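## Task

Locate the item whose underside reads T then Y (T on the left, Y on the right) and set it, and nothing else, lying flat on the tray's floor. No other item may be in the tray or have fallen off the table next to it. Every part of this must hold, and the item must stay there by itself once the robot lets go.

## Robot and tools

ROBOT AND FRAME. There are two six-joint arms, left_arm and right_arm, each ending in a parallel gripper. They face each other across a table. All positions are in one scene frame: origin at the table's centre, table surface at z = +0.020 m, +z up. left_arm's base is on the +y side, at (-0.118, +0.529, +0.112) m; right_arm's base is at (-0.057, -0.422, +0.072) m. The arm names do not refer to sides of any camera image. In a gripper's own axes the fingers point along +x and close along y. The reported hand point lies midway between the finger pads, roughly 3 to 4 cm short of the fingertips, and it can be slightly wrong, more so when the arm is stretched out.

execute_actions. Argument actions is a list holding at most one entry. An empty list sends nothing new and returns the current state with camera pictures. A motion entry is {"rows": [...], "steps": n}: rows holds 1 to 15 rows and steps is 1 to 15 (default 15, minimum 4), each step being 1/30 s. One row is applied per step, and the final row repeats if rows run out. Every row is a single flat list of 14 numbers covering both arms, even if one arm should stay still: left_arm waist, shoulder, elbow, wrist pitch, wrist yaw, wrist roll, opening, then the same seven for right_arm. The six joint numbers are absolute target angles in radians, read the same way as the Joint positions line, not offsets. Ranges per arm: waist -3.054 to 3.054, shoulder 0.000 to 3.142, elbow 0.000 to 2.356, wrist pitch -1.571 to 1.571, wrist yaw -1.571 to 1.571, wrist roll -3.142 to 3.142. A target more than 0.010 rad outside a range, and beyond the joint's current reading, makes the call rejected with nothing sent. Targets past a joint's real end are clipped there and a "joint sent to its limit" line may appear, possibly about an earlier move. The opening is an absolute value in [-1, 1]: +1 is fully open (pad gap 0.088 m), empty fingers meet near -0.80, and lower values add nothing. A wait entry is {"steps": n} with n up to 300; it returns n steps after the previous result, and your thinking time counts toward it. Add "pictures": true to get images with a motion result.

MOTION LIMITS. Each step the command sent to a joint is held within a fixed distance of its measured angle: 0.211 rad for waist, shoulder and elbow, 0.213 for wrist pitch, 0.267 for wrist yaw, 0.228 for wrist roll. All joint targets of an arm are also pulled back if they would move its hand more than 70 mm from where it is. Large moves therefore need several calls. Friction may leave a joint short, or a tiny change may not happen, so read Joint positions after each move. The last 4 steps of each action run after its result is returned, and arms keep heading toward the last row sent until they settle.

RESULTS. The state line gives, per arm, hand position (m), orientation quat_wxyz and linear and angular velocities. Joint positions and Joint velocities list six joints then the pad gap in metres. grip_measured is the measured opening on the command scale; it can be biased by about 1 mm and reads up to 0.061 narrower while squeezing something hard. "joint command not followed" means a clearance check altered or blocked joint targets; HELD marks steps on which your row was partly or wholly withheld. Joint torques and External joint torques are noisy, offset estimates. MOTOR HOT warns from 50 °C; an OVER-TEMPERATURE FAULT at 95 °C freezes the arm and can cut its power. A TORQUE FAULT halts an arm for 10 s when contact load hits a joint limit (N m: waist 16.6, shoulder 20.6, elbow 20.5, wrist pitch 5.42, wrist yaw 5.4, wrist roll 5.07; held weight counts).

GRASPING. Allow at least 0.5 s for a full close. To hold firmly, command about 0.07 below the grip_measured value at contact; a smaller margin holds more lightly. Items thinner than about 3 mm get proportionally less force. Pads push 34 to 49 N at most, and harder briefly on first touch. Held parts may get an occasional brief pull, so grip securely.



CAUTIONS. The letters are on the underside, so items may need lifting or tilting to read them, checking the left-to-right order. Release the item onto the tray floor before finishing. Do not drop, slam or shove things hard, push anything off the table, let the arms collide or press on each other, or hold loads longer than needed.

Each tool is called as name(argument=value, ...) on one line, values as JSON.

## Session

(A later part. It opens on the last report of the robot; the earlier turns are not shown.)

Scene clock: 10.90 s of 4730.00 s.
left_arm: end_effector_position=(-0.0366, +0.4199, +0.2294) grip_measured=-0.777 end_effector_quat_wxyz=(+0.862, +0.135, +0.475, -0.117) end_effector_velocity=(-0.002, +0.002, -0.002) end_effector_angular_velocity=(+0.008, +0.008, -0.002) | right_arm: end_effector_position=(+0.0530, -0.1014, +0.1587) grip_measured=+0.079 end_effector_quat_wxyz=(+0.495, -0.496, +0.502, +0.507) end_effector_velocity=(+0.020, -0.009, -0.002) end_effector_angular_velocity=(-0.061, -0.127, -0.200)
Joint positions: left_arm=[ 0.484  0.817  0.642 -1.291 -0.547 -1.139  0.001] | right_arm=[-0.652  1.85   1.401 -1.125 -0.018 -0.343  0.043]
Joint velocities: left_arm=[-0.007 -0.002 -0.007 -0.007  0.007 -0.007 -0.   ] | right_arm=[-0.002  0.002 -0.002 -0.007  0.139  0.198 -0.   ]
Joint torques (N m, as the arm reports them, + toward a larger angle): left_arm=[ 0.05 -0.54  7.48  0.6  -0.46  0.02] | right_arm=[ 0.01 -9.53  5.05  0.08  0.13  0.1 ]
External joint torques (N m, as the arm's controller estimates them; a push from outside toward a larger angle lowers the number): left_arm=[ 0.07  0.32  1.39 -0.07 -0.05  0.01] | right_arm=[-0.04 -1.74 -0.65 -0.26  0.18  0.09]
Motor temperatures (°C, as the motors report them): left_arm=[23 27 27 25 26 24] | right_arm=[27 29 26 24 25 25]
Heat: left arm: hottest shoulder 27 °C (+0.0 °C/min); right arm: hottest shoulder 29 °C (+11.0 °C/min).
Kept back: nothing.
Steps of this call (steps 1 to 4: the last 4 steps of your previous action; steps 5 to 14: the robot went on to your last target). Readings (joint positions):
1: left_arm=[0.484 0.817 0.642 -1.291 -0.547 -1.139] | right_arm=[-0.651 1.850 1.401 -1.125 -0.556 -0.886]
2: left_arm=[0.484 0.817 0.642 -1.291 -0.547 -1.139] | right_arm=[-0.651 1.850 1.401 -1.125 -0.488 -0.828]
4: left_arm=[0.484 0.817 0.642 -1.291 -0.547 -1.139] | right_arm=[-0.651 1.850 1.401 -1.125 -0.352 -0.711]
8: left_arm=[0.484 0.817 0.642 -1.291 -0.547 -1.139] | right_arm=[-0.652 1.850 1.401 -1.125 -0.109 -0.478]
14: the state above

execute_actions(actions=[{"rows": [[0.484,0.817,0.642,-1.291,-0.547,-1.139,-0.78,-0.648,1.88,1.45,-1.14,0,-0.32,-0.1],[0.484,0.817,0.642,-1.291,-0.547,-1.139,-0.78,-0.646,1.91,1.50,-1.16,0,-0.32,-0.1],[0.484,0.817,0.642,-1.291,-0.547,-1.139,-0.78,-0.644,1.95,1.565,-1.18,0,-0.32,-0.1],[0.484,0.817,0.642,-1.291,-0.547,-1.139,-0.78,-0.642,2.00,1.631,-1.202,0,-0.32,-0.1],[0.484,0.817,0.642,-1.291,-0.547,-1.139,-0.78,-0.640,2.04,1.70,-1.226,0,-0.32,-0.1],[0.484,0.817,0.642,-1.291,-0.547,-1.139,-0.78,-0.638,2.08,1.765,-1.25,0,-0.32,-0.1],[0.484,0.817,0.642,-1.291,-0.547,-1.139,-0.78,-0.637,2.125,1.83,-1.275,0,-0.32,-0.1],[0.484,0.817,0.642,-1.291,-0.547,-1.139,-0.78,-0.636,2.166,1.894,-1.299,0,-0.32,-0.1],[0.484,0.817,0.642,-1.291,-0.547,-1.139,-0.78,-0.635,2.205,1.96,-1.327,0,-0.32,-0.1],[0.484,0.817,0.642,-1.291,-0.547,-1.139,-0.78,-0.634,2.245,2.03,-1.355,0,-0.32,-0.1],[0.484,0.817,0.642,-1.291,-0.547,-1.139,-0.78,-0.634,2.286,2.099,-1.384,0,-0.32,-0.1],[0.484,0.817,0.642,-1.291,-0.547,-1.139,-0.78,-0.634,2.325,2.165,-1.41,0,-0.32,-0.1],[0.484,0.817,0.642,-1.291,-0.547,-1.139,-0.78,-0.634,2.36,2.225,-1.435,0,-0.32,-0.1],[0.484,0.817,0.642,-1.291,-0.547,-1.139,-0.78,-0.634,2.385,2.27,-1.455,0,-0.32,-0.1],[0.484,0.817,0.642,-1.291,-0.547,-1.139,-0.78,-0.634,2.400,2.295,-1.466,0,-0.32,-0.1]], "steps": 15}])

execute_actions(actions=[{"steps": 14}], pictures=true)

Scene clock: 12.00 s of 4730.00 s.
left_arm: end_effector_position=(-0.0366, +0.4199, +0.2294) grip_measured=-0.777 end_effector_quat_wxyz=(+0.862, +0.135, +0.475, -0.117) end_effector_velocity=(+0.001, +0.004, +0.001) end_effector_angular_velocity=(+0.013, -0.006, +0.009) | right_arm: end_effector_position=(+0.0743, -0.0313, +0.1667) grip_measured=+0.079 end_effector_quat_wxyz=(+0.493, -0.501, +0.508, +0.497) end_effector_velocity=(+0.044, +0.181, -0.071) end_effector_angular_velocity=(-0.361, +0.130, +0.044)
Joint positions: left_arm=[ 0.484  0.817  0.642 -1.291 -0.547 -1.139  0.001] | right_arm=[-0.639  2.151  1.867 -1.307 -0.004 -0.322  0.043]
Joint velocities: left_arm=[ 0.002 -0.002  0.002 -0.022 -0.007 -0.007 -0.   ] | right_arm=[ 0.037  1.199  1.6   -0.784 -0.007 -0.007 -0.   ]
Joint torques (N m, as the arm reports them, + toward a larger angle): left_arm=[ 0.06 -0.53  7.52  0.61 -0.45  0.02] | right_arm=[ 0.24 -9.42  5.98 -0.1   0.11  0.08]
External joint torques (N m, as the arm's controller estimates them; a push from outside toward a larger angle lowers the number): left_arm=[ 0.05  0.34  1.39 -0.07 -0.04  0.02] | right_arm=[ 0.31  0.2   0.56 -0.33  0.13  0.08]
Motor temperatures (°C, as the motors report them): left_arm=[23 27 27 25 26 24] | right_arm=[27 29 26 24 25 25]
Heat: left arm: hottest shoulder 27 °C (+0.0 °C/min); right arm: hottest shoulder 29 °C (+10.0 °C/min).
Steps of this call (steps 1 to 22: the robot went on to your last target; steps 23 to 33: the first 11 steps of this action). Readings (joint positions):
23: left_arm=[0.484 0.817 0.642 -1.291 -0.547 -1.139] | right_arm=[-0.652 1.851 1.405 -1.128 -0.005 -0.323]
24: left_arm=[0.484 0.817 0.642 -1.291 -0.547 -1.139] | right_arm=[-0.652 1.859 1.419 -1.139 -0.004 -0.323]
26: left_arm=[0.484 0.817 0.642 -1.291 -0.547 -1.139] | right_arm=[-0.650 1.897 1.486 -1.164 -0.004 -0.323]
30: left_arm=[0.484 0.817 0.642 -1.291 -0.547 -1.139] | right_arm=[-0.644 2.034 1.704 -1.234 -0.004 -0.322]
33: the state above

Scene clock: 12.47 s of 4730.00 s.
left_arm: end_effector_position=(-0.0366, +0.4199, +0.2294) grip_measured=-0.777 end_effector_quat_wxyz=(+0.862, +0.135, +0.475, -0.117) end_effector_velocity=(+0.001, +0.001, +0.001) end_effector_angular_velocity=(-0.001, -0.007, +0.005) | right_arm: end_effector_position=(+0.0896, +0.0180, +0.1763) grip_measured=+0.079 end_effector_quat_wxyz=(+0.504, -0.496, +0.496, +0.504) end_effector_velocity=(+0.001, -0.011, +0.003) end_effector_angular_velocity=(-0.042, +0.006, +0.015)
Joint positions: left_arm=[ 0.484  0.817  0.642 -1.291 -0.547 -1.139  0.001] | right_arm=[-0.637  2.379  2.286 -1.462 -0.004 -0.322  0.043]
Joint velocities: left_arm=[-0.002 -0.002  0.002 -0.007 -0.007 -0.007 -0.   ] | right_arm=[-0.007 -0.002  0.007 -0.051  0.007 -0.022 -0.   ]
Joint torques (N m, as the arm reports them, + toward a larger angle): left_arm=[ 0.06 -0.55  7.47  0.61 -0.45  0.02] | right_arm=[  0.2  -11.14   6.31   0.02   0.11   0.08]
External joint torques (N m, as the arm's controller estimates them; a push from outside toward a larger angle lowers the number): left_arm=[ 0.06  0.33  1.3  -0.08 -0.03  0.01] | right_arm=[ 0.29 -0.38  0.68 -0.3   0.14  0.08]
Motor temperatures (°C, as the motors report them): left_arm=[23 27 27 25 26 24] | right_arm=[27 29 26 24 25 25]
Heat: left arm: hottest shoulder 27 °C (+0.0 °C/min); right arm: hottest shoulder 29 °C (+9.6 °C/min).
Kept back: nothing.
Steps of this call (steps 1 to 4: the last 4 steps of your previous action; steps 5 to 14: the robot went on to your last target). Readings (joint positions):
1: left_arm=[0.484 0.817 0.642 -1.291 -0.547 -1.139] | right_arm=[-0.638 2.192 1.920 -1.333 -0.004 -0.322]
2: left_arm=[0.484 0.817 0.642 -1.291 -0.547 -1.139] | right_arm=[-0.637 2.232 1.973 -1.359 -0.004 -0.322]
4: left_arm=[0.484 0.817 0.642 -1.291 -0.547 -1.139] | right_arm=[-0.637 2.305 2.077 -1.406 -0.004 -0.322]
8: left_arm=[0.484 0.817 0.642 -1.291 -0.547 -1.139] | right_arm=[-0.637 2.378 2.227 -1.447 -0.004 -0.322]
14: the state above

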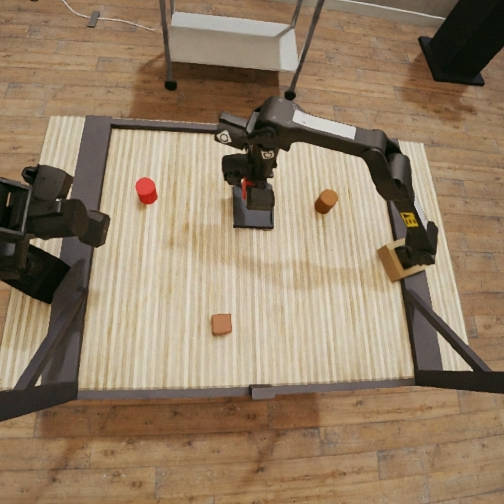

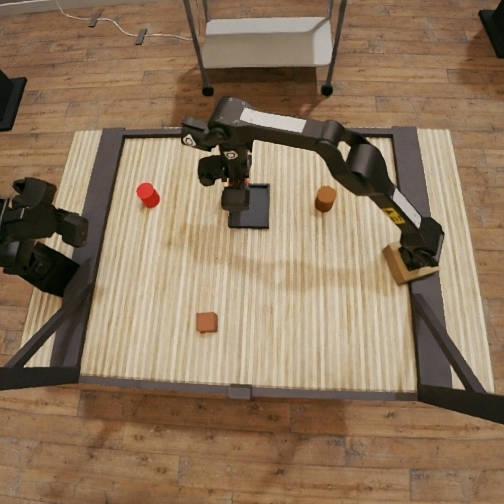

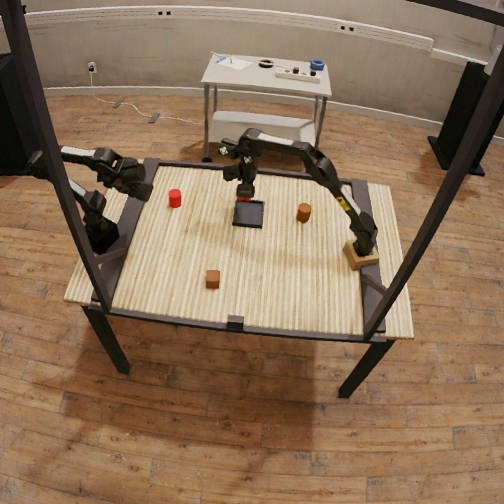

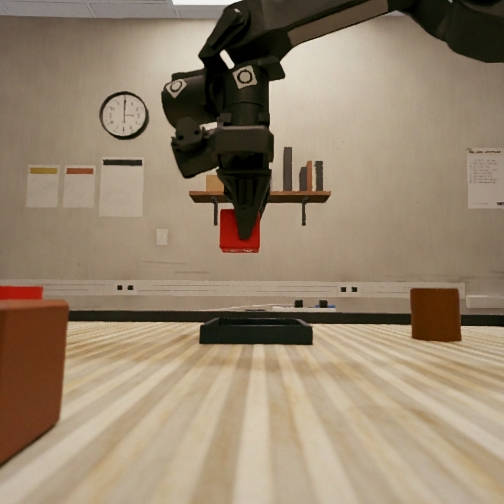

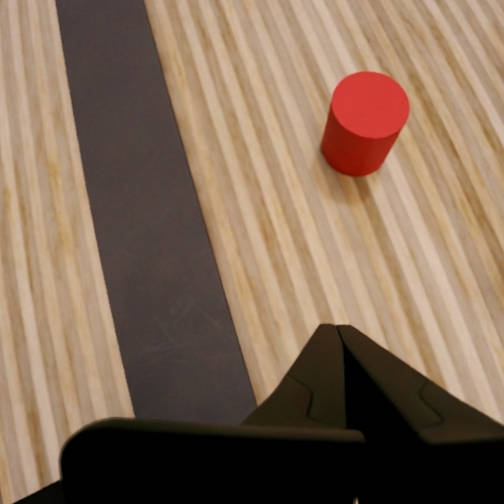

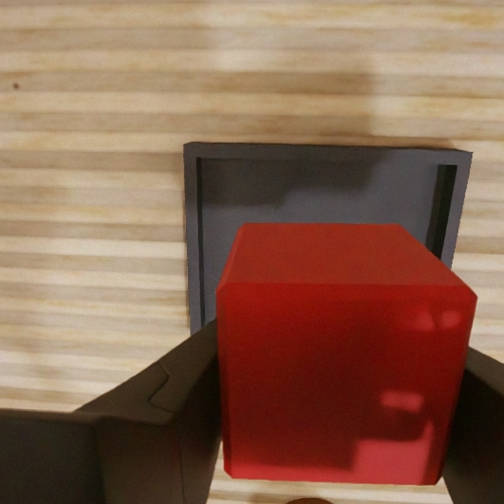

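execute_actions(actions=[{"rows": [[0.484,0.817,0.642,-1.291,-0.547,-1.139,-0.78,-0.686,2.331,2.057,-1.297,0,-0.372,-0.1]], "steps": 15}])

execute_actions(actions=[{"steps": 8}], pictures=true)

Scene clock: 13.77 s of 4730.00 s.
left_arm: end_effector_position=(-0.0366, +0.4199, +0.2294) grip_measured=-0.777 end_effector_quat_wxyz=(+0.862, +0.135, +0.475, -0.117) end_effector_velocity=(+0.002, +0.002, +0.001) end_effector_angular_velocity=(-0.004, -0.020, +0.019) | right_arm: end_effector_position=(+0.1102, +0.0016, +0.1374) grip_measured=+0.079 end_effector_quat_wxyz=(+0.500, -0.498, +0.504, +0.498) end_effector_velocity=(-0.004, +0.007, +0.009) end_effector_angular_velocity=(+0.041, -0.008, +0.034)
Joint positions: left_arm=[ 0.484  0.817  0.642 -1.291 -0.547 -1.139  0.001] | right_arm=[-0.69   2.344  2.07  -1.301 -0.003 -0.368  0.043]
Joint velocities: left_arm=[-0.002 -0.002 -0.002 -0.007 -0.022 -0.022 -0.   ] | right_arm=[ 0.012 -0.022 -0.002  0.022 -0.007 -0.022 -0.   ]
Joint torques (N m, as the arm reports them, + toward a larger angle): left_arm=[ 0.08 -0.56  7.49  0.6  -0.45  0.02] | right_arm=[  0.32 -14.62   4.32   0.09   0.06  -0.12]
External joint torques (N m, as the arm's controller estimates them; a push from outside toward a larger angle lowers the number): left_arm=[ 0.07  0.32  1.37 -0.07 -0.04  0.01] | right_arm=[ 0.12 -3.56 -1.26 -0.15  0.11 -0.12]
Motor temperatures (°C, as the motors report them): left_arm=[23 27 27 25 26 24] | right_arm=[27 29 26 24 25 25]
Heat: left arm: hottest shoulder 27 °C (+0.0 °C/min); right arm: hottest shoulder 29 °C (+8.7 °C/min).
Steps of this call (steps 1 to 28: the robot went on to your last target; steps 29 to 39: the first 11 steps of this action). Readings (joint positions):
29: left_arm=[0.484 0.817 0.642 -1.291 -0.547 -1.139] | right_arm=[-0.638 2.377 2.262 -1.437 -0.004 -0.329]
30: left_arm=[0.484 0.817 0.642 -1.291 -0.547 -1.139] | right_arm=[-0.642 2.359 2.212 -1.390 -0.004 -0.340]
32: left_arm=[0.484 0.817 0.642 -1.291 -0.547 -1.139] | right_arm=[-0.658 2.345 2.141 -1.350 -0.004 -0.355]
36: left_arm=[0.484 0.817 0.642 -1.291 -0.547 -1.139] | right_arm=[-0.687 2.345 2.074 -1.315 -0.003 -0.366]
39: the state above

Scene clock: 14.03 s of 4730.00 s.
left_arm: end_effector_position=(-0.0366, +0.4199, +0.2294) grip_measured=-0.777 end_effector_quat_wxyz=(+0.862, +0.135, +0.475, -0.117) end_effector_velocity=(-0.001, -0.001, -0.001) end_effector_angular_velocity=(-0.011, +0.008, +0.003) | right_arm: end_effector_position=(+0.1093, +0.0016, +0.1364) grip_measured=+0.079 end_effector_quat_wxyz=(+0.499, -0.499, +0.504, +0.499) end_effector_velocity=(+0.000, +0.001, +0.000) end_effector_angular_velocity=(+0.010, +0.004, +0.019)
Joint positions: left_arm=[ 0.484  0.817  0.642 -1.291 -0.547 -1.139  0.001] | right_arm=[-0.689  2.344  2.065 -1.298 -0.003 -0.369  0.043]
Joint velocities: left_arm=[-0.002 -0.002 -0.002  0.007  0.007 -0.007 -0.   ] | right_arm=[-0.002 -0.002 -0.002  0.007 -0.007 -0.022 -0.   ]
Joint torques (N m, as the arm reports them, + toward a larger angle): left_arm=[ 0.03 -0.56  7.49  0.61 -0.46  0.02] | right_arm=[  0.21 -14.79   4.77   0.15   0.06  -0.13]
External joint torques (N m, as the arm's controller estimates them; a push from outside toward a larger angle lowers the number): left_arm=[ 0.05  0.3   1.34 -0.09 -0.06  0.01] | right_arm=[ 0.21 -3.48 -1.08 -0.17  0.09 -0.12]
Motor temperatures (°C, as the motors report them): left_arm=[23 27 27 25 26 24] | right_arm=[27 29 26 24 25 25]
Heat: left arm: hottest shoulder 27 °C (+0.0 °C/min); right arm: hottest shoulder 29 °C (+8.6 °C/min).
Kept back: nothing.
Steps of this call (steps 1 to 4: the last 4 steps of your previous action; steps 5 to 8: the robot went on to your last target). Readings (joint positions):
1: left_arm=[0.484 0.817 0.642 -1.291 -0.547 -1.139] | right_arm=[-0.690 2.344 2.070 -1.301 -0.003 -0.368]
2: left_arm=[0.484 0.817 0.642 -1.291 -0.547 -1.139] | right_arm=[-0.689 2.344 2.069 -1.300 -0.003 -0.369]
4: left_arm=[0.484 0.817 0.642 -1.291 -0.547 -1.139] | right_arm=[-0.689 2.344 2.067 -1.299 -0.003 -0.369]
8: the state above

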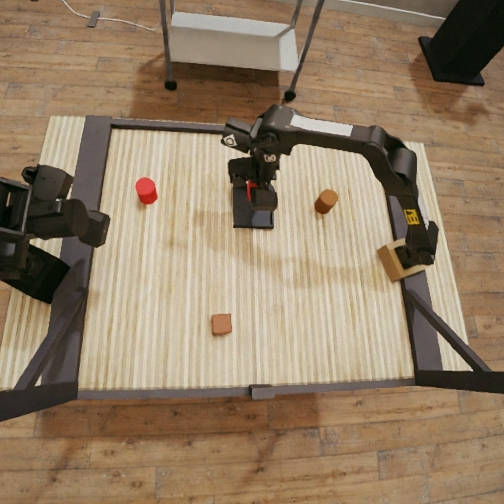

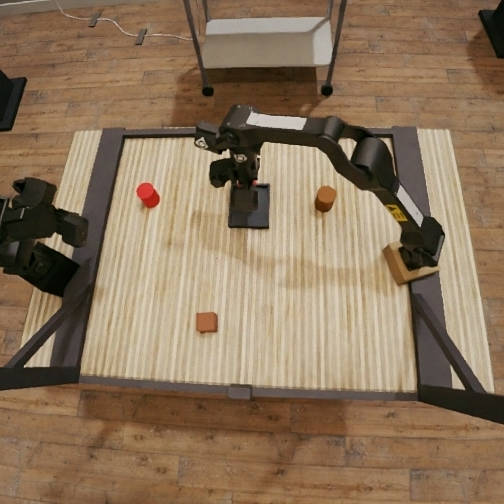

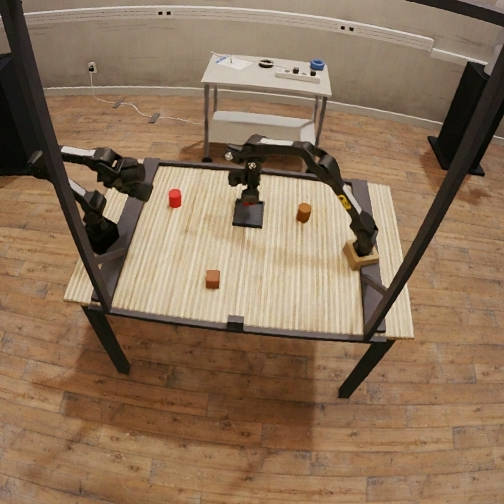

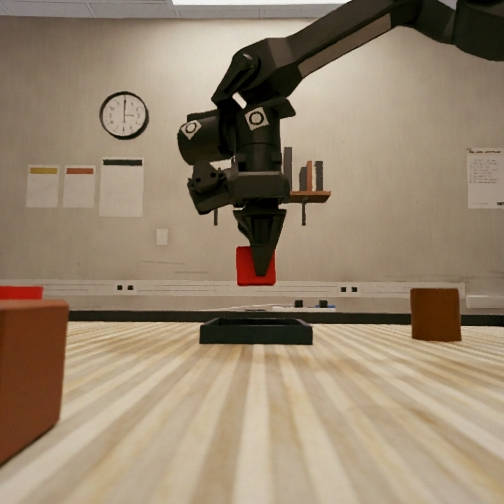

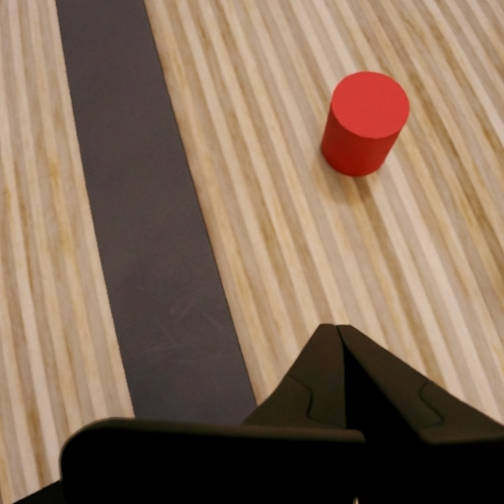

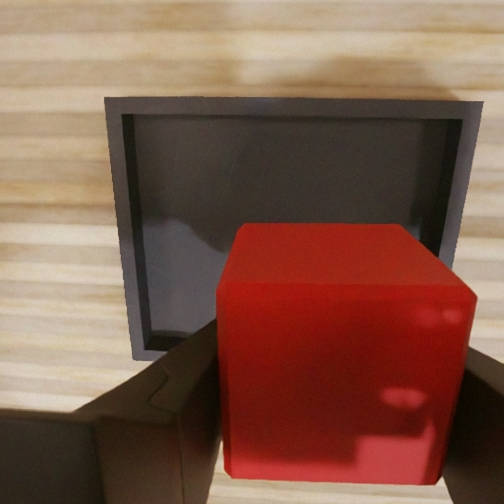

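execute_actions(actions=[{"rows": [[0.484,0.817,0.642,-1.291,-0.547,-1.139,-0.78,-0.686,2.333,2.044,-1.282,0,-0.372,-0.1],[0.484,0.817,0.642,-1.291,-0.547,-1.139,-0.78,-0.686,2.335,2.032,-1.268,0,-0.372,-0.1],[0.484,0.817,0.642,-1.291,-0.547,-1.139,-0.78,-0.686,2.337,2.019,-1.253,0,-0.372,-0.1],[0.484,0.817,0.642,-1.291,-0.547,-1.139,-0.78,-0.686,2.339,2.007,-1.239,0,-0.372,-0.1],[0.484,0.817,0.642,-1.291,-0.547,-1.139,-0.78,-0.686,2.341,1.994,-1.224,0,-0.372,-0.1],[0.484,0.817,0.642,-1.291,-0.547,-1.139,-0.78,-0.686,2.343,1.982,-1.210,0,-0.372,-0.1],[0.484,0.817,0.642,-1.291,-0.547,-1.139,-0.78,-0.686,2.345,1.969,-1.195,0,-0.372,-0.1],[0.484,0.817,0.642,-1.291,-0.547,-1.139,-0.78,-0.686,2.347,1.957,-1.181,0,-0.372,-0.1],[0.484,0.817,0.642,-1.291,-0.547,-1.139,-0.78,-0.686,2.349,1.944,-1.166,0,-0.372,-0.1],[0.484,0.817,0.642,-1.291,-0.547,-1.139,-0.78,-0.686,2.351,1.932,-1.152,0,-0.372,-0.1]], "steps": 15}], pictures=true)

Scene clock: 14.80 s of 4730.00 s.
left_arm: end_effector_position=(-0.0366, +0.4199, +0.2294) grip_measured=-0.777 end_effector_quat_wxyz=(+0.862, +0.135, +0.475, -0.117) end_effector_velocity=(+0.002, +0.002, +0.002) end_effector_angular_velocity=(+0.007, -0.022, -0.006) | right_arm: end_effector_position=(+0.1097, +0.0027, +0.1112) grip_measured=+0.079 end_effector_quat_wxyz=(+0.504, -0.496, +0.498, +0.501) end_effector_velocity=(-0.006, -0.010, -0.065) end_effector_angular_velocity=(-0.004, +0.009, +0.010)
Joint positions: left_arm=[ 0.484  0.817  0.642 -1.291 -0.547 -1.139  0.001] | right_arm=[-0.689  2.343  1.964 -1.181 -0.003 -0.369  0.043]
Joint velocities: left_arm=[-0.002 -0.007 -0.002 -0.007 -0.022  0.007 -0.   ] | right_arm=[ 0.002 -0.002 -0.266  0.256 -0.007 -0.007 -0.   ]
Joint torques (N m, as the arm reports them, + toward a larger angle): left_arm=[ 0.03 -0.55  7.51  0.62 -0.45  0.01] | right_arm=[  0.19 -12.43   4.75   0.21   0.06  -0.12]
External joint torques (N m, as the arm's controller estimates them; a push from outside toward a larger angle lowers the number): left_arm=[ 0.03  0.34  1.38 -0.06 -0.04  0.  ] | right_arm=[ 0.1  -0.57 -1.37 -0.16  0.11 -0.12]
Motor temperatures (°C, as the motors report them): left_arm=[23 27 27 25 26 24] | right_arm=[27 30 26 24 25 25]
Heat: left arm: hottest shoulder 27 °C (+0.0 °C/min); right arm: hottest shoulder 30 °C (+12.2 °C/min).
Steps of this call (steps 1 to 12: the robot went on to your last target; steps 13 to 23: the first 11 steps of this action). Readings (joint positions):
13: left_arm=[0.484 0.817 0.642 -1.291 -0.547 -1.139] | right_arm=[-0.689 2.344 2.063 -1.296 -0.003 -0.369]
14: left_arm=[0.484 0.817 0.642 -1.291 -0.547 -1.139] | right_arm=[-0.689 2.344 2.059 -1.290 -0.003 -0.369]
16: left_arm=[0.484 0.817 0.642 -1.291 -0.547 -1.139] | right_arm=[-0.689 2.343 2.044 -1.270 -0.003 -0.369]
20: left_arm=[0.484 0.817 0.642 -1.291 -0.547 -1.139] | right_arm=[-0.689 2.343 1.998 -1.221 -0.003 -0.369]
23: the state above

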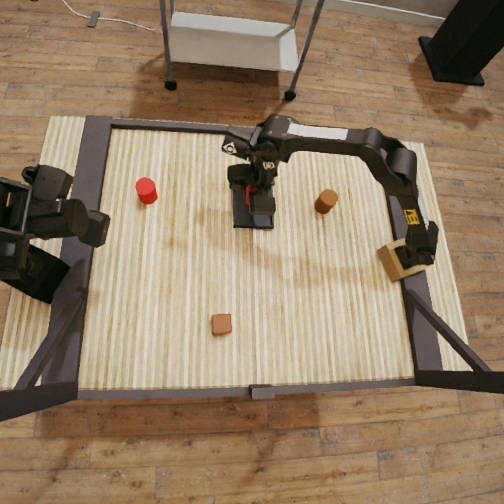

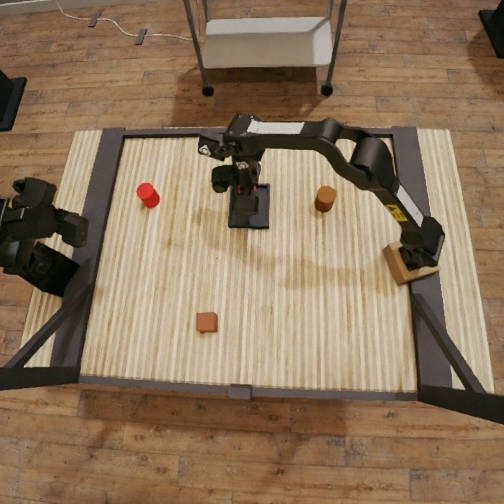

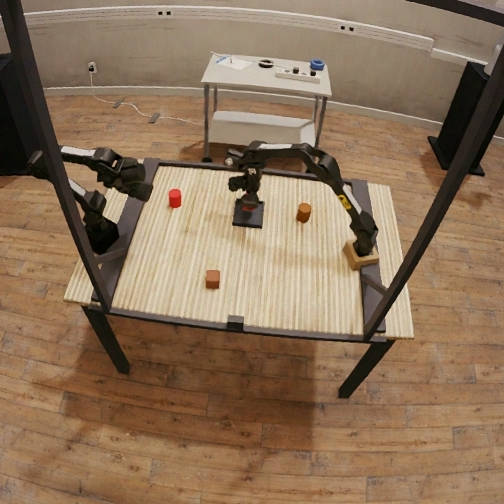

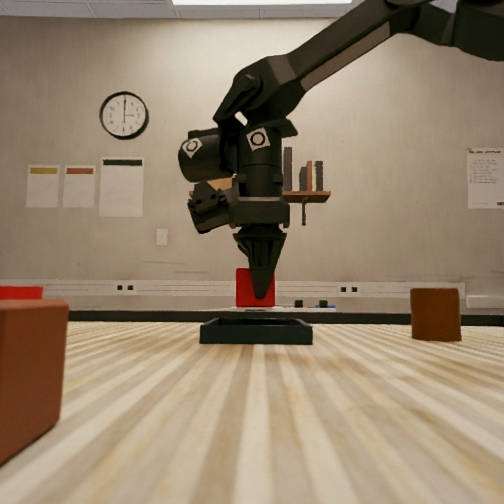

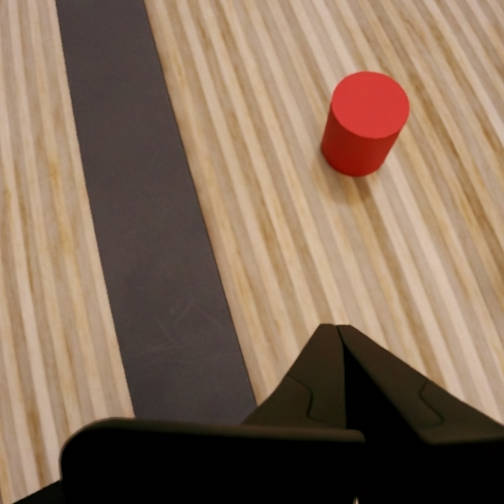

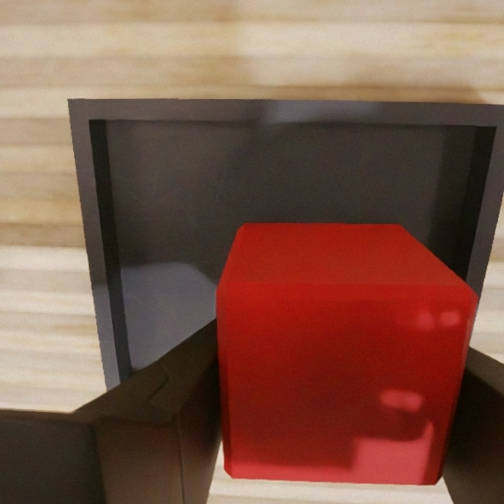

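execute_actions(actions=[{"rows": [[0.484,0.817,0.642,-1.291,-0.547,-1.139,-0.78,-0.686,2.353,1.927,-1.145,0,-0.372,-0.1],[0.484,0.817,0.642,-1.291,-0.547,-1.139,-0.78,-0.686,2.355,1.922,-1.138,0,-0.372,-0.1],[0.484,0.817,0.642,-1.291,-0.547,-1.139,-0.78,-0.686,2.357,1.917,-1.131,0,-0.372,-0.1],[0.484,0.817,0.642,-1.291,-0.547,-1.139,-0.78,-0.686,2.359,1.912,-1.124,0,-0.372,-0.1],[0.484,0.817,0.642,-1.291,-0.547,-1.139,-0.78,-0.686,2.361,1.907,-1.117,0,-0.372,-0.1],[0.484,0.817,0.642,-1.291,-0.547,-1.139,-0.78,-0.686,2.364,1.902,-1.110,0,-0.372,-0.1],[0.484,0.817,0.642,-1.291,-0.547,-1.139,-0.78,-0.686,2.366,1.897,-1.103,0,-0.372,-0.1],[0.484,0.817,0.642,-1.291,-0.547,-1.139,-0.78,-0.686,2.368,1.892,-1.096,0,-0.372,-0.1],[0.484,0.817,0.642,-1.291,-0.547,-1.139,-0.78,-0.686,2.370,1.887,-1.089,0,-0.372,-0.1],[0.484,0.817,0.642,-1.291,-0.547,-1.139,-0.78,-0.686,2.372,1.883,-1.082,0,-0.372,-0.1]], "steps": 15}])

execute_actions(actions=[{"steps": 8}])

Scene clock: 17.67 s of 4730.00 s.
left_arm: end_effector_position=(-0.0366, +0.4199, +0.2294) grip_measured=-0.777 end_effector_quat_wxyz=(+0.862, +0.135, +0.475, -0.117) end_effector_velocity=(+0.001, +0.003, -0.001) end_effector_angular_velocity=(+0.009, -0.006, +0.005) | right_arm: end_effector_position=(+0.1102, +0.0041, +0.0932) grip_measured=+0.079 end_effector_quat_wxyz=(+0.509, -0.494, +0.493, +0.503) end_effector_velocity=(-0.001, -0.009, -0.050) end_effector_angular_velocity=(-0.050, +0.012, +0.005)
Joint positions: left_arm=[ 0.484  0.817  0.642 -1.291 -0.547 -1.139  0.001] | right_arm=[-0.689  2.349  1.901 -1.097 -0.003 -0.369  0.043]
Joint velocities: left_arm=[-0.002 -0.002 -0.007 -0.007 -0.007 -0.007 -0.   ] | right_arm=[-0.002  0.056 -0.105  0.11   0.007 -0.007 -0.   ]
Joint torques (N m, as the arm reports them, + toward a larger angle): left_arm=[ 0.1  -0.54  7.49  0.59 -0.46  0.02] | right_arm=[  0.18 -10.76   4.73   0.16   0.06  -0.13]
External joint torques (N m, as the arm's controller estimates them; a push from outside toward a larger angle lowers the number): left_arm=[ 0.1   0.33  1.41 -0.08 -0.05  0.02] | right_arm=[ 0.2   0.56 -1.04 -0.21  0.09 -0.13]
Motor temperatures (°C, as the motors report them): left_arm=[23 27 27 25 26 24] | right_arm=[27 31 26 24 25 25]
Heat: left arm: hottest shoulder 27 °C (+0.0 °C/min); right arm: hottest shoulder 31 °C (+13.6 °C/min).
Steps of this call (steps 1 to 4: the last 4 steps of your previous action; steps 5 to 30: the robot went on to your last target; steps 31 to 75: nothing new was sent; steps 76 to 86: the first 11 steps of this action). Readings (joint positions):
76: left_arm=[0.484 0.817 0.642 -1.291 -0.547 -1.139] | right_arm=[-0.689 2.343 1.939 -1.152 -0.003 -0.369]
77: left_arm=[0.484 0.817 0.642 -1.291 -0.547 -1.139] | right_arm=[-0.689 2.343 1.937 -1.149 -0.003 -0.369]
79: left_arm=[0.484 0.817 0.642 -1.291 -0.547 -1.139] | right_arm=[-0.689 2.343 1.932 -1.140 -0.003 -0.369]
83: left_arm=[0.484 0.817 0.642 -1.291 -0.547 -1.139] | right_arm=[-0.689 2.345 1.914 -1.116 -0.003 -0.369]
86: the state above

Scene clock: 17.93 s of 4730.00 s.
left_arm: end_effector_position=(-0.0366, +0.4199, +0.2294) grip_measured=-0.777 end_effector_quat_wxyz=(+0.862, +0.135, +0.475, -0.117) end_effector_velocity=(+0.004, +0.003, +0.001) end_effector_angular_velocity=(+0.017, -0.037, -0.010) | right_arm: end_effector_position=(+0.1100, +0.0035, +0.0875) grip_measured=+0.079 end_effector_quat_wxyz=(+0.508, -0.495, +0.495, +0.503) end_effector_velocity=(+0.000, +0.001, +0.000) end_effector_angular_velocity=(+0.009, +0.004, +0.005)
Joint positions: left_arm=[ 0.484  0.817  0.642 -1.291 -0.547 -1.139  0.001] | right_arm=[-0.689  2.356  1.891 -1.084 -0.003 -0.369  0.043]
Joint velocities: left_arm=[-0.007 -0.002 -0.007 -0.007 -0.037  0.007 -0.   ] | right_arm=[-0.002 -0.002 -0.002  0.007 -0.007 -0.007 -0.   ]
Joint torques (N m, as the arm reports them, + toward a larger angle): left_arm=[ 0.08 -0.54  7.51  0.61 -0.46  0.02] | right_arm=[  0.19 -11.31   4.77   0.19   0.06  -0.12]
External joint torques (N m, as the arm's controller estimates them; a push from outside toward a larger angle lowers the number): left_arm=[ 0.08  0.33  1.42 -0.05 -0.04  0.01] | right_arm=[ 0.19 -0.09 -0.97 -0.18  0.1  -0.12]
Motor temperatures (°C, as the motors report them): left_arm=[23 27 27 25 26 24] | right_arm=[27 31 26 24 25 25]
Heat: left arm: hottest shoulder 27 °C (+0.0 °C/min); right arm: hottest shoulder 31 °C (+13.4 °C/min).
Kept back: nothing.
Steps of this call (steps 1 to 4: the last 4 steps of your previous action; steps 5 to 8: the robot went on to your last target). Readings (joint positions):
1: left_arm=[0.484 0.817 0.642 -1.291 -0.547 -1.139] | right_arm=[-0.689 2.351 1.898 -1.093 -0.003 -0.369]
2: left_arm=[0.484 0.817 0.642 -1.291 -0.547 -1.139] | right_arm=[-0.689 2.353 1.895 -1.091 -0.003 -0.369]
4: left_arm=[0.484 0.817 0.642 -1.291 -0.547 -1.139] | right_arm=[-0.689 2.355 1.892 -1.087 -0.003 -0.369]
8: the state above

execute_actions(actions=[{"rows": [[0.484,0.817,0.642,-1.291,-0.547,-1.139,-0.78,-0.686,2.374,1.880,-1.078,0,-0.372,-0.1],[0.484,0.817,0.642,-1.291,-0.547,-1.139,-0.78,-0.686,2.376,1.877,-1.073,0,-0.372,-0.1],[0.484,0.817,0.642,-1.291,-0.547,-1.139,-0.78,-0.686,2.378,1.874,-1.068,0,-0.372,-0.1],[0.484,0.817,0.642,-1.291,-0.547,-1.139,-0.78,-0.686,2.380,1.871,-1.064,0,-0.372,-0.1],[0.484,0.817,0.642,-1.291,-0.547,-1.139,-0.78,-0.686,2.382,1.868,-1.059,0,-0.372,-0.1],[0.484,0.817,0.642,-1.291,-0.547,-1.139,-0.78,-0.686,2.384,1.866,-1.055,0,-0.372,-0.1]], "steps": 14}])

Scene clock: 18.53 s of 4730.00 s.
left_arm: end_effector_position=(-0.0366, +0.4199, +0.2294) grip_measured=-0.777 end_effector_quat_wxyz=(+0.862, +0.135, +0.475, -0.117) end_effector_velocity=(+0.001, +0.002, +0.000) end_effector_angular_velocity=(-0.001, -0.007, +0.005) | right_arm: end_effector_position=(+0.1106, +0.0051, +0.0821) grip_measured=+0.080 end_effector_quat_wxyz=(+0.510, -0.494, +0.492, +0.504) end_effector_velocity=(+0.001, +0.003, +0.002) end_effector_angular_velocity=(+0.023, -0.001, +0.005)
Joint positions: left_arm=[ 0.484  0.817  0.642 -1.291 -0.547 -1.139  0.001] | right_arm=[-0.689  2.362  1.878 -1.058 -0.003 -0.37   0.043]
Joint velocities: left_arm=[-0.002 -0.007 -0.002 -0.007 -0.007 -0.007 -0.   ] | right_arm=[-0.002 -0.007 -0.007  0.022 -0.007 -0.007 -0.   ]
Joint torques (N m, as the arm reports them, + toward a larger angle): left_arm=[ 0.07 -0.56  7.48  0.61 -0.46  0.02] | right_arm=[  0.22 -10.57   4.28   0.15   0.07  -0.12]
External joint torques (N m, as the arm's controller estimates them; a push from outside toward a larger angle lowers the number): left_arm=[ 0.08  0.31  1.33 -0.08 -0.05  0.01] | right_arm=[ 0.22  0.7  -1.44 -0.22  0.1  -0.12]
Motor temperatures (°C, as the motors report them): left_arm=[23 27 27 25 26 24] | right_arm=[27 31 26 24 25 25]
Heat: left arm: hottest shoulder 27 °C (+0.0 °C/min); right arm: hottest shoulder 31 °C (+12.9 °C/min).
Steps of this call (steps 1 to 8: the robot went on to your last target; steps 9 to 18: the first 10 steps of this action). Readings (joint positions):
9: left_arm=[0.484 0.817 0.642 -1.291 -0.547 -1.139] | right_arm=[-0.689 2.356 1.890 -1.083 -0.003 -0.369]
10: left_arm=[0.484 0.817 0.642 -1.291 -0.547 -1.139] | right_arm=[-0.689 2.356 1.889 -1.081 -0.003 -0.369]
12: left_arm=[0.484 0.817 0.642 -1.291 -0.547 -1.139] | right_arm=[-0.689 2.357 1.886 -1.075 -0.003 -0.369]
16: left_arm=[0.484 0.817 0.642 -1.291 -0.547 -1.139] | right_arm=[-0.689 2.362 1.879 -1.062 -0.003 -0.370]
18: the state above

execute_actions(actions=[])

Scene clock: 18.67 s of 4730.00 s.
left_arm: end_effector_position=(-0.0366, +0.4199, +0.2294) grip_measured=-0.777 end_effector_quat_wxyz=(+0.862, +0.135, +0.475, -0.117) end_effector_velocity=(+0.002, +0.001, +0.001) end_effector_angular_velocity=(+0.009, -0.021, +0.001) | right_arm: end_effector_position=(+0.1107, +0.0053, +0.0819) grip_measured=+0.080 end_effector_quat_wxyz=(+0.511, -0.494, +0.492, +0.504) end_effector_velocity=(-0.002, -0.004, -0.002) end_effector_angular_velocity=(-0.013, +0.013, +0.005)
Joint positions: left_arm=[ 0.484  0.817  0.642 -1.291 -0.547 -1.139  0.001] | right_arm=[-0.689  2.362  1.878 -1.056 -0.003 -0.37   0.043]
Joint velocities: left_arm=[-0.007  0.002 -0.002 -0.007 -0.022 -0.007  0.   ] | right_arm=[-0.002 -0.002 -0.012 -0.007 -0.007 -0.007  0.   ]
Joint torques (N m, as the arm reports them, + toward a larger angle): left_arm=[ 0.11 -0.56  7.49  0.62 -0.46  0.01] | right_arm=[  0.12 -10.72   4.43   0.18   0.06  -0.12]
External joint torques (N m, as the arm's controller estimates them; a push from outside toward a larger angle lowers the number): left_arm=[ 0.11  0.29  1.37 -0.06 -0.05  0.01] | right_arm=[ 0.11  0.49 -1.33 -0.21  0.1  -0.12]
Motor temperatures (°C, as the motors report them): left_arm=[23 27 27 25 26 24] | right_arm=[27 31 26 24 25 25]
Heat: left arm: hottest shoulder 27 °C (+0.0 °C/min); right arm: hottest shoulder 31 °C (+12.9 °C/min).
Kept back: nothing.
Steps of this call (steps 1 to 4: the last 4 steps of your previous action). Readings (joint positions):
1: left_arm=[0.484 0.817 0.642 -1.291 -0.547 -1.139] | right_arm=[-0.689 2.362 1.878 -1.057 -0.003 -0.370]
2: left_arm=[0.484 0.817 0.642 -1.291 -0.547 -1.139] | right_arm=[-0.689 2.362 1.878 -1.057 -0.003 -0.370]
4: the state above

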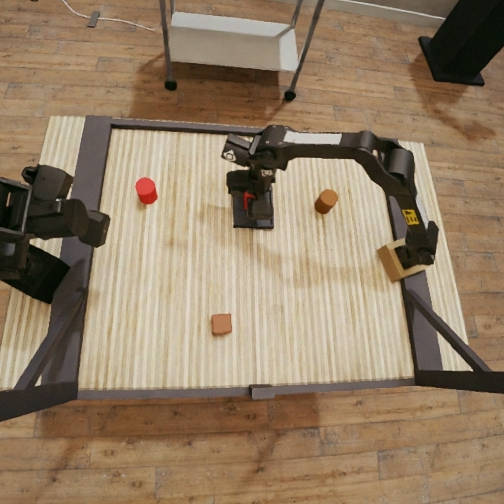

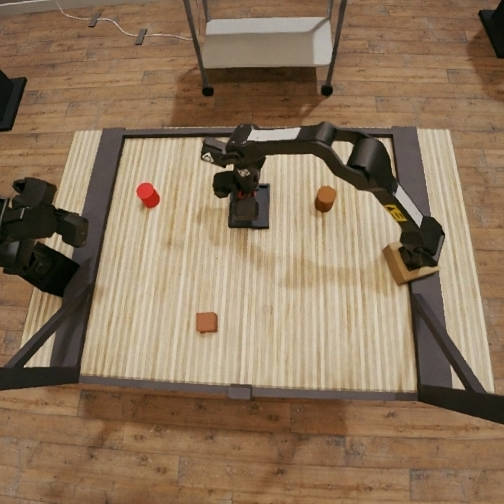

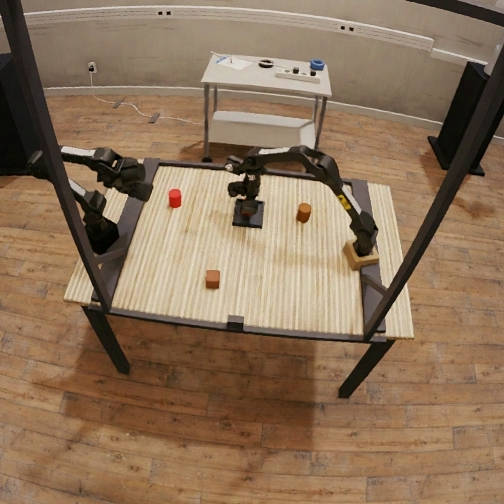

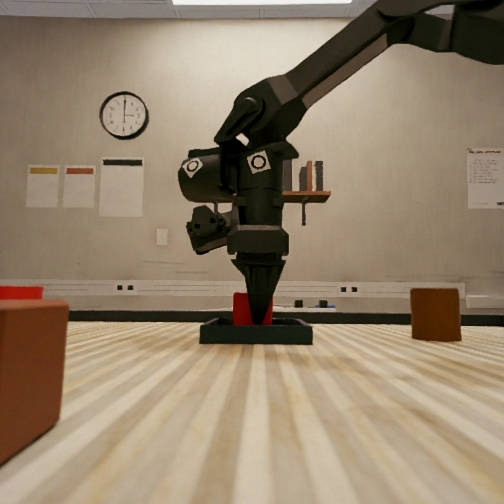

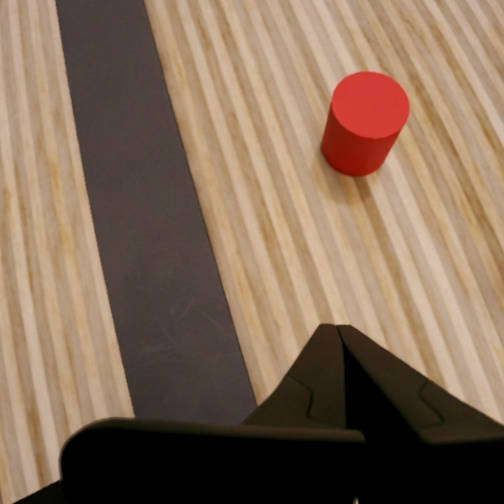

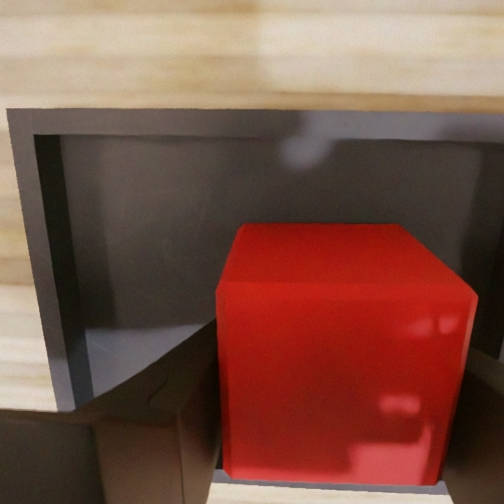

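execute_actions(actions=[{"rows": [[0.484,0.817,0.642,-1.291,-0.547,-1.139,-0.78,-0.689,2.366,1.876,-1.056,0,-0.370,0.5]], "steps": 12}])

Scene clock: 19.23 s of 4730.00 s.
left_arm: end_effector_position=(-0.0366, +0.4199, +0.2294) grip_measured=-0.777 end_effector_quat_wxyz=(+0.862, +0.135, +0.475, -0.117) end_effector_velocity=(+0.003, -0.001, +0.001) end_effector_angular_velocity=(-0.018, -0.020, +0.019) | right_arm: end_effector_position=(+0.1107, +0.0053, +0.0818) grip_measured=+0.452 end_effector_quat_wxyz=(+0.511, -0.494, +0.492, +0.504) end_effector_velocity=(-0.000, -0.000, -0.001) end_effector_angular_velocity=(+0.005, +0.005, +0.020)
Joint positions: left_arm=[ 0.484  0.817  0.642 -1.291 -0.547 -1.139  0.001] | right_arm=[-0.689  2.362  1.877 -1.056 -0.003 -0.37   0.061]
Joint velocities: left_arm=[-0.002 -0.002 -0.002  0.007 -0.022 -0.022 -0.   ] | right_arm=[-0.002 -0.002 -0.007  0.007 -0.007 -0.022  0.021]
Joint torques (N m, as the arm reports them, + toward a larger angle): left_arm=[ 0.08 -0.54  7.5   0.6  -0.46  0.01] | right_arm=[ -0.03 -12.82   5.28   0.15   0.07  -0.03]
External joint torques (N m, as the arm's controller estimates them; a push from outside toward a larger angle lowers the number): left_arm=[ 0.08  0.33  1.35 -0.09 -0.04  0.  ] | right_arm=[-0.11 -1.63 -0.44 -0.25  0.1  -0.04]
Motor temperatures (°C, as the motors report them): left_arm=[23 27 27 25 26 24] | right_arm=[27 31 26 24 25 25]
Heat: left arm: hottest shoulder 27 °C (+0.0 °C/min); right arm: hottest shoulder 31 °C (+12.5 °C/min).
Steps of this call (steps 1 to 9: the robot went on to your last target; steps 10 to 17: the first 8 steps of this action). Readings (joint positions):
10: left_arm=[0.484 0.817 0.642 -1.291 -0.547 -1.139] | right_arm=[-0.689 2.362 1.877 -1.056 -0.003 -0.370]
11: left_arm=[0.484 0.817 0.642 -1.291 -0.547 -1.139] | right_arm=[-0.689 2.362 1.877 -1.056 -0.003 -0.370]
13: left_arm=[0.484 0.817 0.642 -1.291 -0.547 -1.139] | right_arm=[-0.689 2.362 1.877 -1.056 -0.003 -0.370]
17: the state above

execute_actions(actions=[{"rows": [[0.484,0.817,0.642,-1.291,-0.547,-1.139,-0.78,-0.689,2.363,1.887,-1.075,0,-0.370,0.5],[0.484,0.817,0.642,-1.291,-0.547,-1.139,-0.78,-0.689,2.360,1.898,-1.094,0,-0.370,0.5],[0.484,0.817,0.642,-1.291,-0.547,-1.139,-0.78,-0.689,2.357,1.909,-1.113,0,-0.370,0.5],[0.484,0.817,0.642,-1.291,-0.547,-1.139,-0.78,-0.689,2.354,1.921,-1.133,0,-0.370,0.5],[0.484,0.817,0.642,-1.291,-0.547,-1.139,-0.78,-0.689,2.351,1.932,-1.152,0,-0.370,0.5],[0.484,0.817,0.642,-1.291,-0.547,-1.139,-0.78,-0.689,2.348,1.950,-1.173,0,-0.370,0.5],[0.484,0.817,0.642,-1.291,-0.547,-1.139,-0.78,-0.689,2.345,1.968,-1.194,0,-0.370,0.5],[0.484,0.817,0.642,-1.291,-0.547,-1.139,-0.78,-0.689,2.342,1.986,-1.215,0,-0.370,0.5],[0.484,0.817,0.642,-1.291,-0.547,-1.139,-0.78,-0.689,2.339,2.004,-1.236,0,-0.370,0.5],[0.484,0.817,0.642,-1.291,-0.547,-1.139,-0.78,-0.689,2.336,2.022,-1.257,0,-0.370,0.5],[0.484,0.817,0.642,-1.291,-0.547,-1.139,-0.78,-0.689,2.333,2.040,-1.277,0,-0.370,0.5],[0.484,0.817,0.642,-1.291,-0.547,-1.139,-0.78,-0.689,2.331,2.057,-1.297,0,-0.370,0.5]], "steps": 15}])

Scene clock: 19.90 s of 4730.00 s.
left_arm: end_effector_position=(-0.0366, +0.4199, +0.2294) grip_measured=-0.777 end_effector_quat_wxyz=(+0.862, +0.135, +0.475, -0.117) end_effector_velocity=(-0.002, +0.005, -0.003) end_effector_angular_velocity=(+0.023, +0.009, -0.002) | right_arm: end_effector_position=(+0.1081, -0.0013, +0.1092) grip_measured=+0.497 end_effector_quat_wxyz=(+0.493, -0.501, +0.509, +0.496) end_effector_velocity=(+0.000, +0.001, +0.152) end_effector_angular_velocity=(-0.027, +0.019, +0.005)
Joint positions: left_arm=[ 0.484  0.817  0.642 -1.291 -0.547 -1.139  0.001] | right_arm=[-0.689  2.359  1.983 -1.218 -0.003 -0.37   0.063]
Joint velocities: left_arm=[-0.007 -0.002 -0.007 -0.022  0.007 -0.007  0.   ] | right_arm=[-0.002 -0.061  0.501 -0.593 -0.007 -0.007 -0.   ]
Joint torques (N m, as the arm reports them, + toward a larger angle): left_arm=[ 0.06 -0.54  7.52  0.61 -0.46  0.02] | right_arm=[ -0.03 -15.64   6.36  -0.05   0.07  -0.03]
External joint torques (N m, as the arm's controller estimates them; a push from outside toward a larger angle lowers the number): left_arm=[ 0.06  0.32  1.46 -0.05 -0.05  0.01] | right_arm=[-0.03 -4.08  0.47 -0.34  0.1  -0.03]
Motor temperatures (°C, as the motors report them): left_arm=[23 27 27 25 26 24] | right_arm=[27 31 26 24 25 25]
Heat: left arm: hottest shoulder 27 °C (+0.0 °C/min); right arm: hottest shoulder 31 °C (+12.1 °C/min).
Steps of this call (steps 1 to 4: the last 4 steps of your previous action; steps 5 to 9: the robot went on to your last target; steps 10 to 20: the first 11 steps of this action). Readings (joint positions):
10: left_arm=[0.484 0.817 0.642 -1.291 -0.547 -1.139] | right_arm=[-0.689 2.362 1.877 -1.057 -0.003 -0.370]
11: left_arm=[0.484 0.817 0.642 -1.291 -0.547 -1.139] | right_arm=[-0.689 2.362 1.879 -1.065 -0.003 -0.370]
13: left_arm=[0.484 0.817 0.642 -1.291 -0.547 -1.139] | right_arm=[-0.689 2.362 1.889 -1.091 -0.003 -0.370]
17: left_arm=[0.484 0.817 0.642 -1.291 -0.547 -1.139] | right_arm=[-0.689 2.362 1.934 -1.160 -0.003 -0.370]
20: the state above


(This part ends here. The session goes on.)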